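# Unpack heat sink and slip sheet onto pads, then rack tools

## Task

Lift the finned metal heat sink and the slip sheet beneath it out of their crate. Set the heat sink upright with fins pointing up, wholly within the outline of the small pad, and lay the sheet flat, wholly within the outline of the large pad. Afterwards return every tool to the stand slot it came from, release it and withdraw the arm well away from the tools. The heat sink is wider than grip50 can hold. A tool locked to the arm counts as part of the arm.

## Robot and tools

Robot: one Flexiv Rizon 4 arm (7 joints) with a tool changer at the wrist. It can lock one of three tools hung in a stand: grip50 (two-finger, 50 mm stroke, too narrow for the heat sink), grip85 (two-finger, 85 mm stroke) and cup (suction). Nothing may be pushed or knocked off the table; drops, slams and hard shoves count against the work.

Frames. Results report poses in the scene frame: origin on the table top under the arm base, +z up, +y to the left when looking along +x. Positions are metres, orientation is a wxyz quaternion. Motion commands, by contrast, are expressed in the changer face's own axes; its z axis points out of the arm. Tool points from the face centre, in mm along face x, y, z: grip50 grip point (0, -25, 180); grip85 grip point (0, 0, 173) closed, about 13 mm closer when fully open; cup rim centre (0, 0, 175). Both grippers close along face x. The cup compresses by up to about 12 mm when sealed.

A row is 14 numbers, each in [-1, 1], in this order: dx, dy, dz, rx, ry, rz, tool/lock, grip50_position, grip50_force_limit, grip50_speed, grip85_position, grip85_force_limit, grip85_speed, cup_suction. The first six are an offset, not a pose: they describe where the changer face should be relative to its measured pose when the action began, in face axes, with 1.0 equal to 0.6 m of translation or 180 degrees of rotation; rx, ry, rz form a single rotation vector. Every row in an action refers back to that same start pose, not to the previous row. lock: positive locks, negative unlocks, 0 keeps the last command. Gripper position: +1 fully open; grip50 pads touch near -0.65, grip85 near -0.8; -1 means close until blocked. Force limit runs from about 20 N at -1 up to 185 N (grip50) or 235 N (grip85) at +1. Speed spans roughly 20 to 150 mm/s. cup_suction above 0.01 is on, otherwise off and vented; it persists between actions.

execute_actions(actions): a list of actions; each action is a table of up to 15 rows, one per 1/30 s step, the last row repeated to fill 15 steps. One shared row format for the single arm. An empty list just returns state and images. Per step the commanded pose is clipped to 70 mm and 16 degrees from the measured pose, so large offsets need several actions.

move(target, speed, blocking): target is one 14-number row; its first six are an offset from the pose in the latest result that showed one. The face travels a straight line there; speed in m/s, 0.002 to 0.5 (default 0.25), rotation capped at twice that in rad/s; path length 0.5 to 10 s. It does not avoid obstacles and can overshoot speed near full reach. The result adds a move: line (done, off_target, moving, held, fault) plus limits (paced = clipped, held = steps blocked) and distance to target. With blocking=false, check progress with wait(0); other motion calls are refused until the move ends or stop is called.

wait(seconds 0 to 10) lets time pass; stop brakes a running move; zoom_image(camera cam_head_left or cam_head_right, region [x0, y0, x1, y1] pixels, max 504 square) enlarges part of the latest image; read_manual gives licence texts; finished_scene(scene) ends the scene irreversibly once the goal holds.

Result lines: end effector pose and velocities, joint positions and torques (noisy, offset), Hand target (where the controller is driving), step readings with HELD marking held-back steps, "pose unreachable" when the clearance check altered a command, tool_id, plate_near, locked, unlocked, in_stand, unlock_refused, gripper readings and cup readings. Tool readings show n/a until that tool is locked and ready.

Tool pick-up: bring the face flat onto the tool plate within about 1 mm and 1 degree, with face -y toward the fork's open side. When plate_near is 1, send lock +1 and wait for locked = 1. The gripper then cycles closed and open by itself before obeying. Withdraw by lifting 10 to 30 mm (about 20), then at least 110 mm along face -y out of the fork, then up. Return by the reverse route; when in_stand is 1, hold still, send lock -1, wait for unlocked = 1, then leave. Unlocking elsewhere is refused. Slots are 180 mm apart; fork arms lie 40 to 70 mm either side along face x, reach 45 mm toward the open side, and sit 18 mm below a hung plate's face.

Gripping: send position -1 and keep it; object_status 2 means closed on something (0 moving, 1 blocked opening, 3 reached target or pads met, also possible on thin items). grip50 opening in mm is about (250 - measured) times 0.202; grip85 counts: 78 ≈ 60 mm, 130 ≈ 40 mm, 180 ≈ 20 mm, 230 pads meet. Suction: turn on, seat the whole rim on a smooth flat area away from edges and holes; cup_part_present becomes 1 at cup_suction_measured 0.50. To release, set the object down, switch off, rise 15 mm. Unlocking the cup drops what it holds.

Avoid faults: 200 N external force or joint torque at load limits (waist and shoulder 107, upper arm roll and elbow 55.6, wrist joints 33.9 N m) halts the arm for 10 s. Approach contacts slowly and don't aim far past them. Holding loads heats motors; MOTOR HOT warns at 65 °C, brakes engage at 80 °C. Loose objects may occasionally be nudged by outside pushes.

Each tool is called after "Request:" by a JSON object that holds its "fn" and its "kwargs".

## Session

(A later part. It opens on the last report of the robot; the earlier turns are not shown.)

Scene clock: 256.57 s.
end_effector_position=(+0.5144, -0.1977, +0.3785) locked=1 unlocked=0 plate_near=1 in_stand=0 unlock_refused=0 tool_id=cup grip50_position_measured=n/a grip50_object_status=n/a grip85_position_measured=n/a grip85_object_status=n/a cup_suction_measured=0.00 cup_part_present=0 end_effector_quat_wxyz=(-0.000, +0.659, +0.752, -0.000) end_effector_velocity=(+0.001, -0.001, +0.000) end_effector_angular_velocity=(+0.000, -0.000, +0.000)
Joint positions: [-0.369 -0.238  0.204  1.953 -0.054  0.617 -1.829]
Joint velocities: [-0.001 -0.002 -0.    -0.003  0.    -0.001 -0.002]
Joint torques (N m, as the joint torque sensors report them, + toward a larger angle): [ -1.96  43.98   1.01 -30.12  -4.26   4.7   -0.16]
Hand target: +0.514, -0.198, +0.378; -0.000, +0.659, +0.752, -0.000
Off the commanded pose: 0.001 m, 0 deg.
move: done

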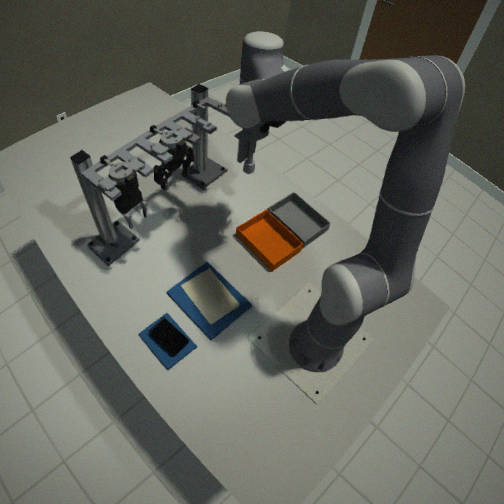

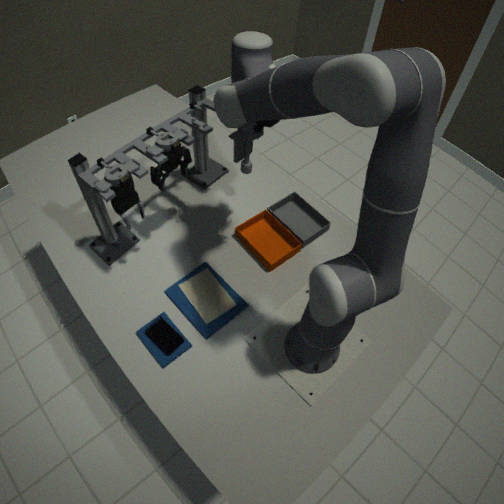

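Request:
{"fn": "move", "kwargs": {"target": [0.001,0.25,0,0,0,0,0,1,0,0,1,0,0,0], "speed": 0.06}}

Request:
{"fn": "move", "kwargs": {"target": [0,0,0.0295,0,0,0,0,1,0,0,1,0,0,0], "speed": 0.02}}

Request:
{"fn": "execute_actions", "kwargs": {"actions": [[[0,0,0,0,0,0,-1,1,0,0,1,0,0,0]],[[0,0,0,0,0,0,-1,1,0,0,1,0,0,0]],[[0,0,0,0,0,0,-1,1,0,0,1,0,0,0]]]}}

Scene clock: 259.57 s.
end_effector_position=(+0.6629, -0.1777, +0.3782) locked=1 unlocked=0 plate_near=1 in_stand=0 unlock_refused=0 tool_id=cup grip50_position_measured=n/a grip50_object_status=n/a grip85_position_measured=n/a grip85_object_status=n/a cup_suction_measured=0.00 cup_part_present=0 end_effector_quat_wxyz=(-0.000, +0.659, +0.752, -0.000) end_effector_velocity=(+0.001, -0.000, +0.000) end_effector_angular_velocity=(-0.000, -0.000, -0.000)
Joint positions: [-0.256 -0.538  0.185  1.515 -0.102  0.477 -1.74 ]
Joint velocities: [-0.    -0.002  0.    -0.004 -0.001 -0.002  0.001]
Joint torques (N m, as the joint torque sensors report them, + toward a larger angle): [  0.42  62.4    2.93 -32.3   -5.36   4.91   0.82]
Hand target: +0.663, -0.178, +0.378; -0.000, +0.659, +0.752, -0.000
Off the commanded pose: 0.000 m, 0 deg.
move: done

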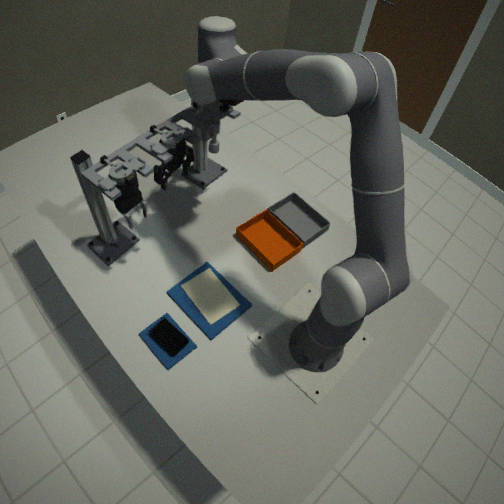

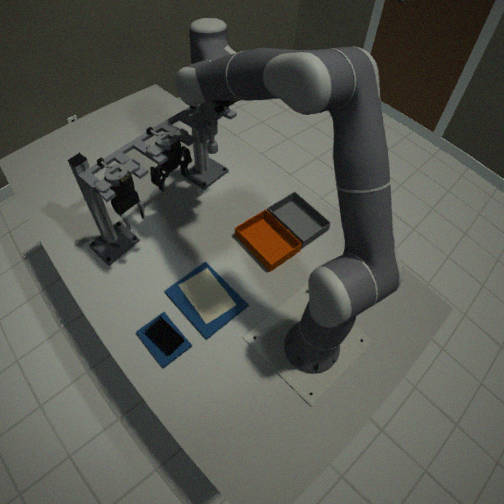

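Scene clock: 260.67 s.
end_effector_position=(+0.6628, -0.1776, +0.3606) locked=1 unlocked=0 plate_near=1 in_stand=1 unlock_refused=0 tool_id=cup grip50_position_measured=n/a grip50_object_status=n/a grip85_position_measured=n/a grip85_object_status=n/a cup_suction_measured=0.00 cup_part_present=0 end_effector_quat_wxyz=(-0.000, +0.659, +0.752, -0.000) end_effector_velocity=(+0.000, -0.000, -0.000) end_effector_angular_velocity=(-0.000, -0.003, -0.000)
Joint positions: [-0.255 -0.557  0.182  1.535 -0.105  0.515 -1.738]
Joint velocities: [-0.    -0.001  0.     0.001 -0.     0.004  0.   ]
Joint torques (N m, as the joint torque sensors report them, + toward a larger angle): [  0.71  60.36   2.87 -31.24  -5.17   5.85   0.88]
Hand target: +0.663, -0.178, +0.360; -0.000, +0.659, +0.752, -0.000
Off the commanded pose: 0.000 m, 0 deg.
move: done

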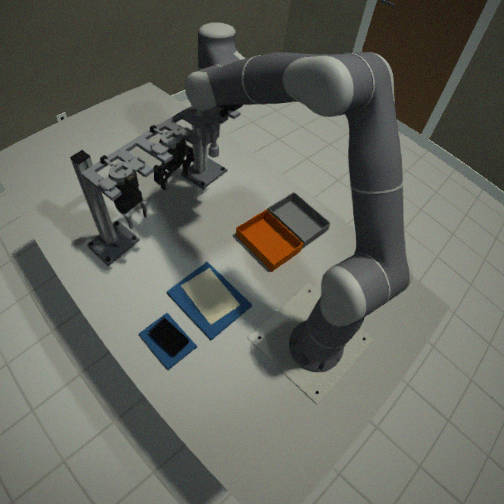

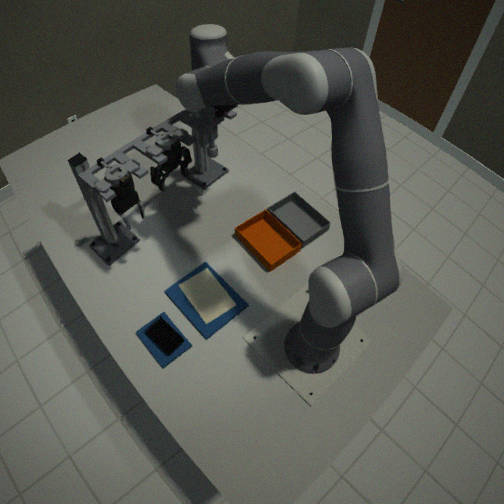

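Scene clock: 262.17 s.
end_effector_position=(+0.6628, -0.1776, +0.3605) locked=0 unlocked=1 plate_near=1 in_stand=1 unlock_refused=0 tool_id=none grip50_position_measured=n/a grip50_object_status=n/a grip85_position_measured=n/a grip85_object_status=n/a cup_suction_measured=n/a cup_part_present=n/a end_effector_quat_wxyz=(-0.000, +0.659, +0.752, -0.000) end_effector_velocity=(+0.000, +0.000, +0.000) end_effector_angular_velocity=(-0.001, +0.000, +0.001)
Joint positions: [-0.255 -0.557  0.182  1.535 -0.105  0.515 -1.738]
Joint velocities: [ 0.    -0.     0.     0.    -0.001 -0.    -0.   ]
Joint torques (N m, as the joint torque sensors report them, + toward a larger angle): [ -0.61  56.23   3.75 -28.18  -4.14   4.36   0.28]
Hand target: +0.663, -0.178, +0.361; -0.000, +0.659, +0.752, -0.000
Off the commanded pose: 0.000 m, 0 deg.
Step readings (end_effector_position; steps 1 to 15: 1st action; 16 to 30: 2nd action; 31 to 45: 3rd action):
0: (+0.6628, -0.1776, +0.3606)
1: (+0.6627, -0.1776, +0.3605)
2: (+0.6627, -0.1776, +0.3605)
4: (+0.6627, -0.1776, +0.3605)
8: (+0.6628, -0.1776, +0.3605)
15: (+0.6628, -0.1776, +0.3605)
16: (+0.6628, -0.1776, +0.3605)
17: (+0.6628, -0.1776, +0.3605)
19: (+0.6628, -0.1776, +0.3605)
23: (+0.6628, -0.1776, +0.3605)
30: (+0.6628, -0.1776, +0.3605)
31: (+0.6628, -0.1776, +0.3605)
32: (+0.6628, -0.1776, +0.3605)
34: (+0.6628, -0.1776, +0.3605)
38: (+0.6628, -0.1776, +0.3605)
45: end_effector_position above

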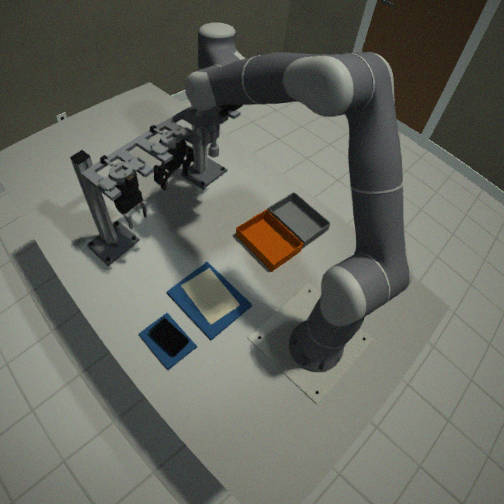

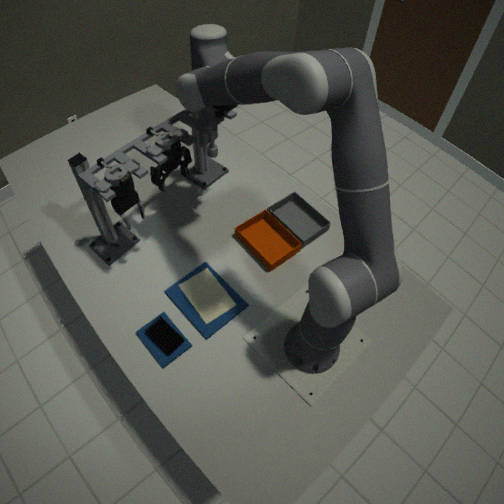

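Request:
{"fn": "move", "kwargs": {"target": [0,0,-0.1,0,0,0,0,1,0,0,1,0,0,0], "speed": 0.08}}

Request:
{"fn": "move", "kwargs": {"target": [0,-0.4,0,0,0,0,0,1,0,0,1,0,0,0], "speed": 0.2}}

Request:
{"fn": "finished_scene", "kwargs": {"scene": 1}}

Scene clock: 263.47 s.
end_effector_position=(+0.6629, -0.1778, +0.4204) locked=0 unlocked=1 plate_near=0 in_stand=0 unlock_refused=0 tool_id=none grip50_position_measured=n/a grip50_object_status=n/a grip85_position_measured=n/a grip85_object_status=n/a cup_suction_measured=n/a cup_part_present=n/a end_effector_quat_wxyz=(-0.000, +0.659, +0.752, -0.000) end_effector_velocity=(+0.000, +0.000, +0.001) end_effector_angular_velocity=(+0.000, +0.000, +0.000)
Joint positions: [-0.258 -0.5    0.191  1.457 -0.094  0.381 -1.745]
Joint velocities: [ 0.     0.001 -0.    -0.002  0.001 -0.003 -0.   ]
Joint torques (N m, as the joint torque sensors report them, + toward a larger angle): [ -1.42  56.61   4.45 -29.8   -4.05   3.79  -0.14]
Hand target: +0.663, -0.178, +0.421; -0.000, +0.659, +0.752, -0.000
Off the commanded pose: 0.000 m, 0 deg.
move: done

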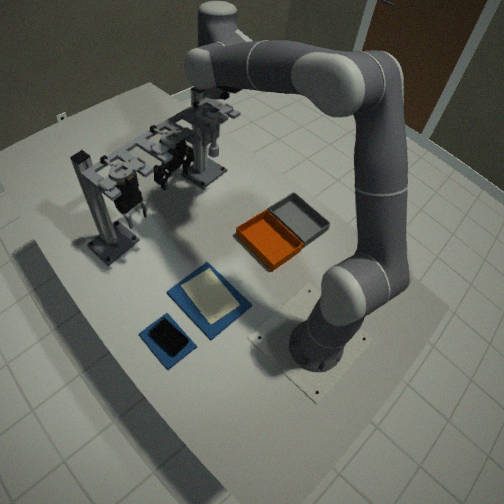

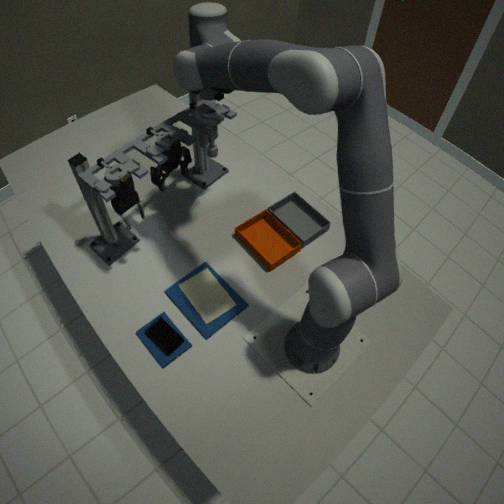

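Scene clock: 265.13 s.
end_effector_position=(+0.4253, -0.2089, +0.4211) locked=0 unlocked=1 plate_near=0 in_stand=0 unlock_refused=0 tool_id=none grip50_position_measured=n/a grip50_object_status=n/a grip85_position_measured=n/a grip85_object_status=n/a cup_suction_measured=n/a cup_part_present=n/a end_effector_quat_wxyz=(+0.000, +0.659, +0.752, -0.000) end_effector_velocity=(-0.001, -0.000, +0.000) end_effector_angular_velocity=(+0.000, +0.000, +0.000)
Joint positions: [-0.448 -0.     0.212  2.098  0.005  0.531 -1.929]
Joint velocities: [-0.001  0.003 -0.     0.003  0.001 -0.    -0.002]
Joint torques (N m, as the joint torque sensors report them, + toward a larger angle): [ -1.93  32.52  -0.48 -27.38  -3.8    3.99  -0.27]
Hand target: +0.425, -0.209, +0.421; -0.000, +0.659, +0.752, -0.000
Off the commanded pose: 0.001 m, 0 deg.
move: done

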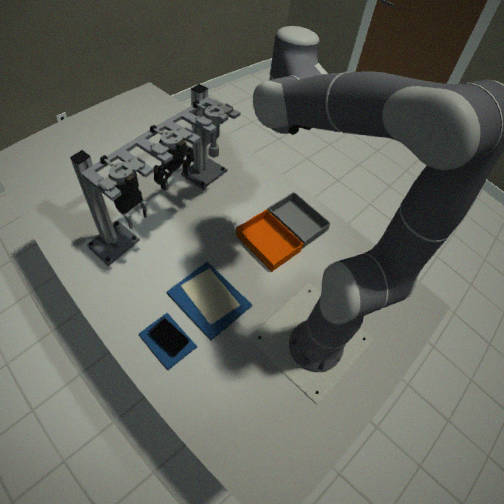

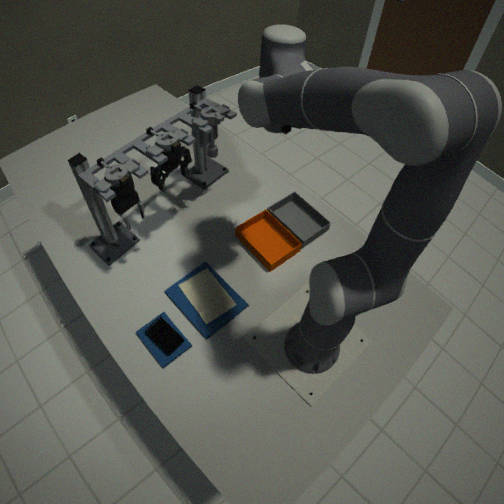

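The scene is finished: the task was done.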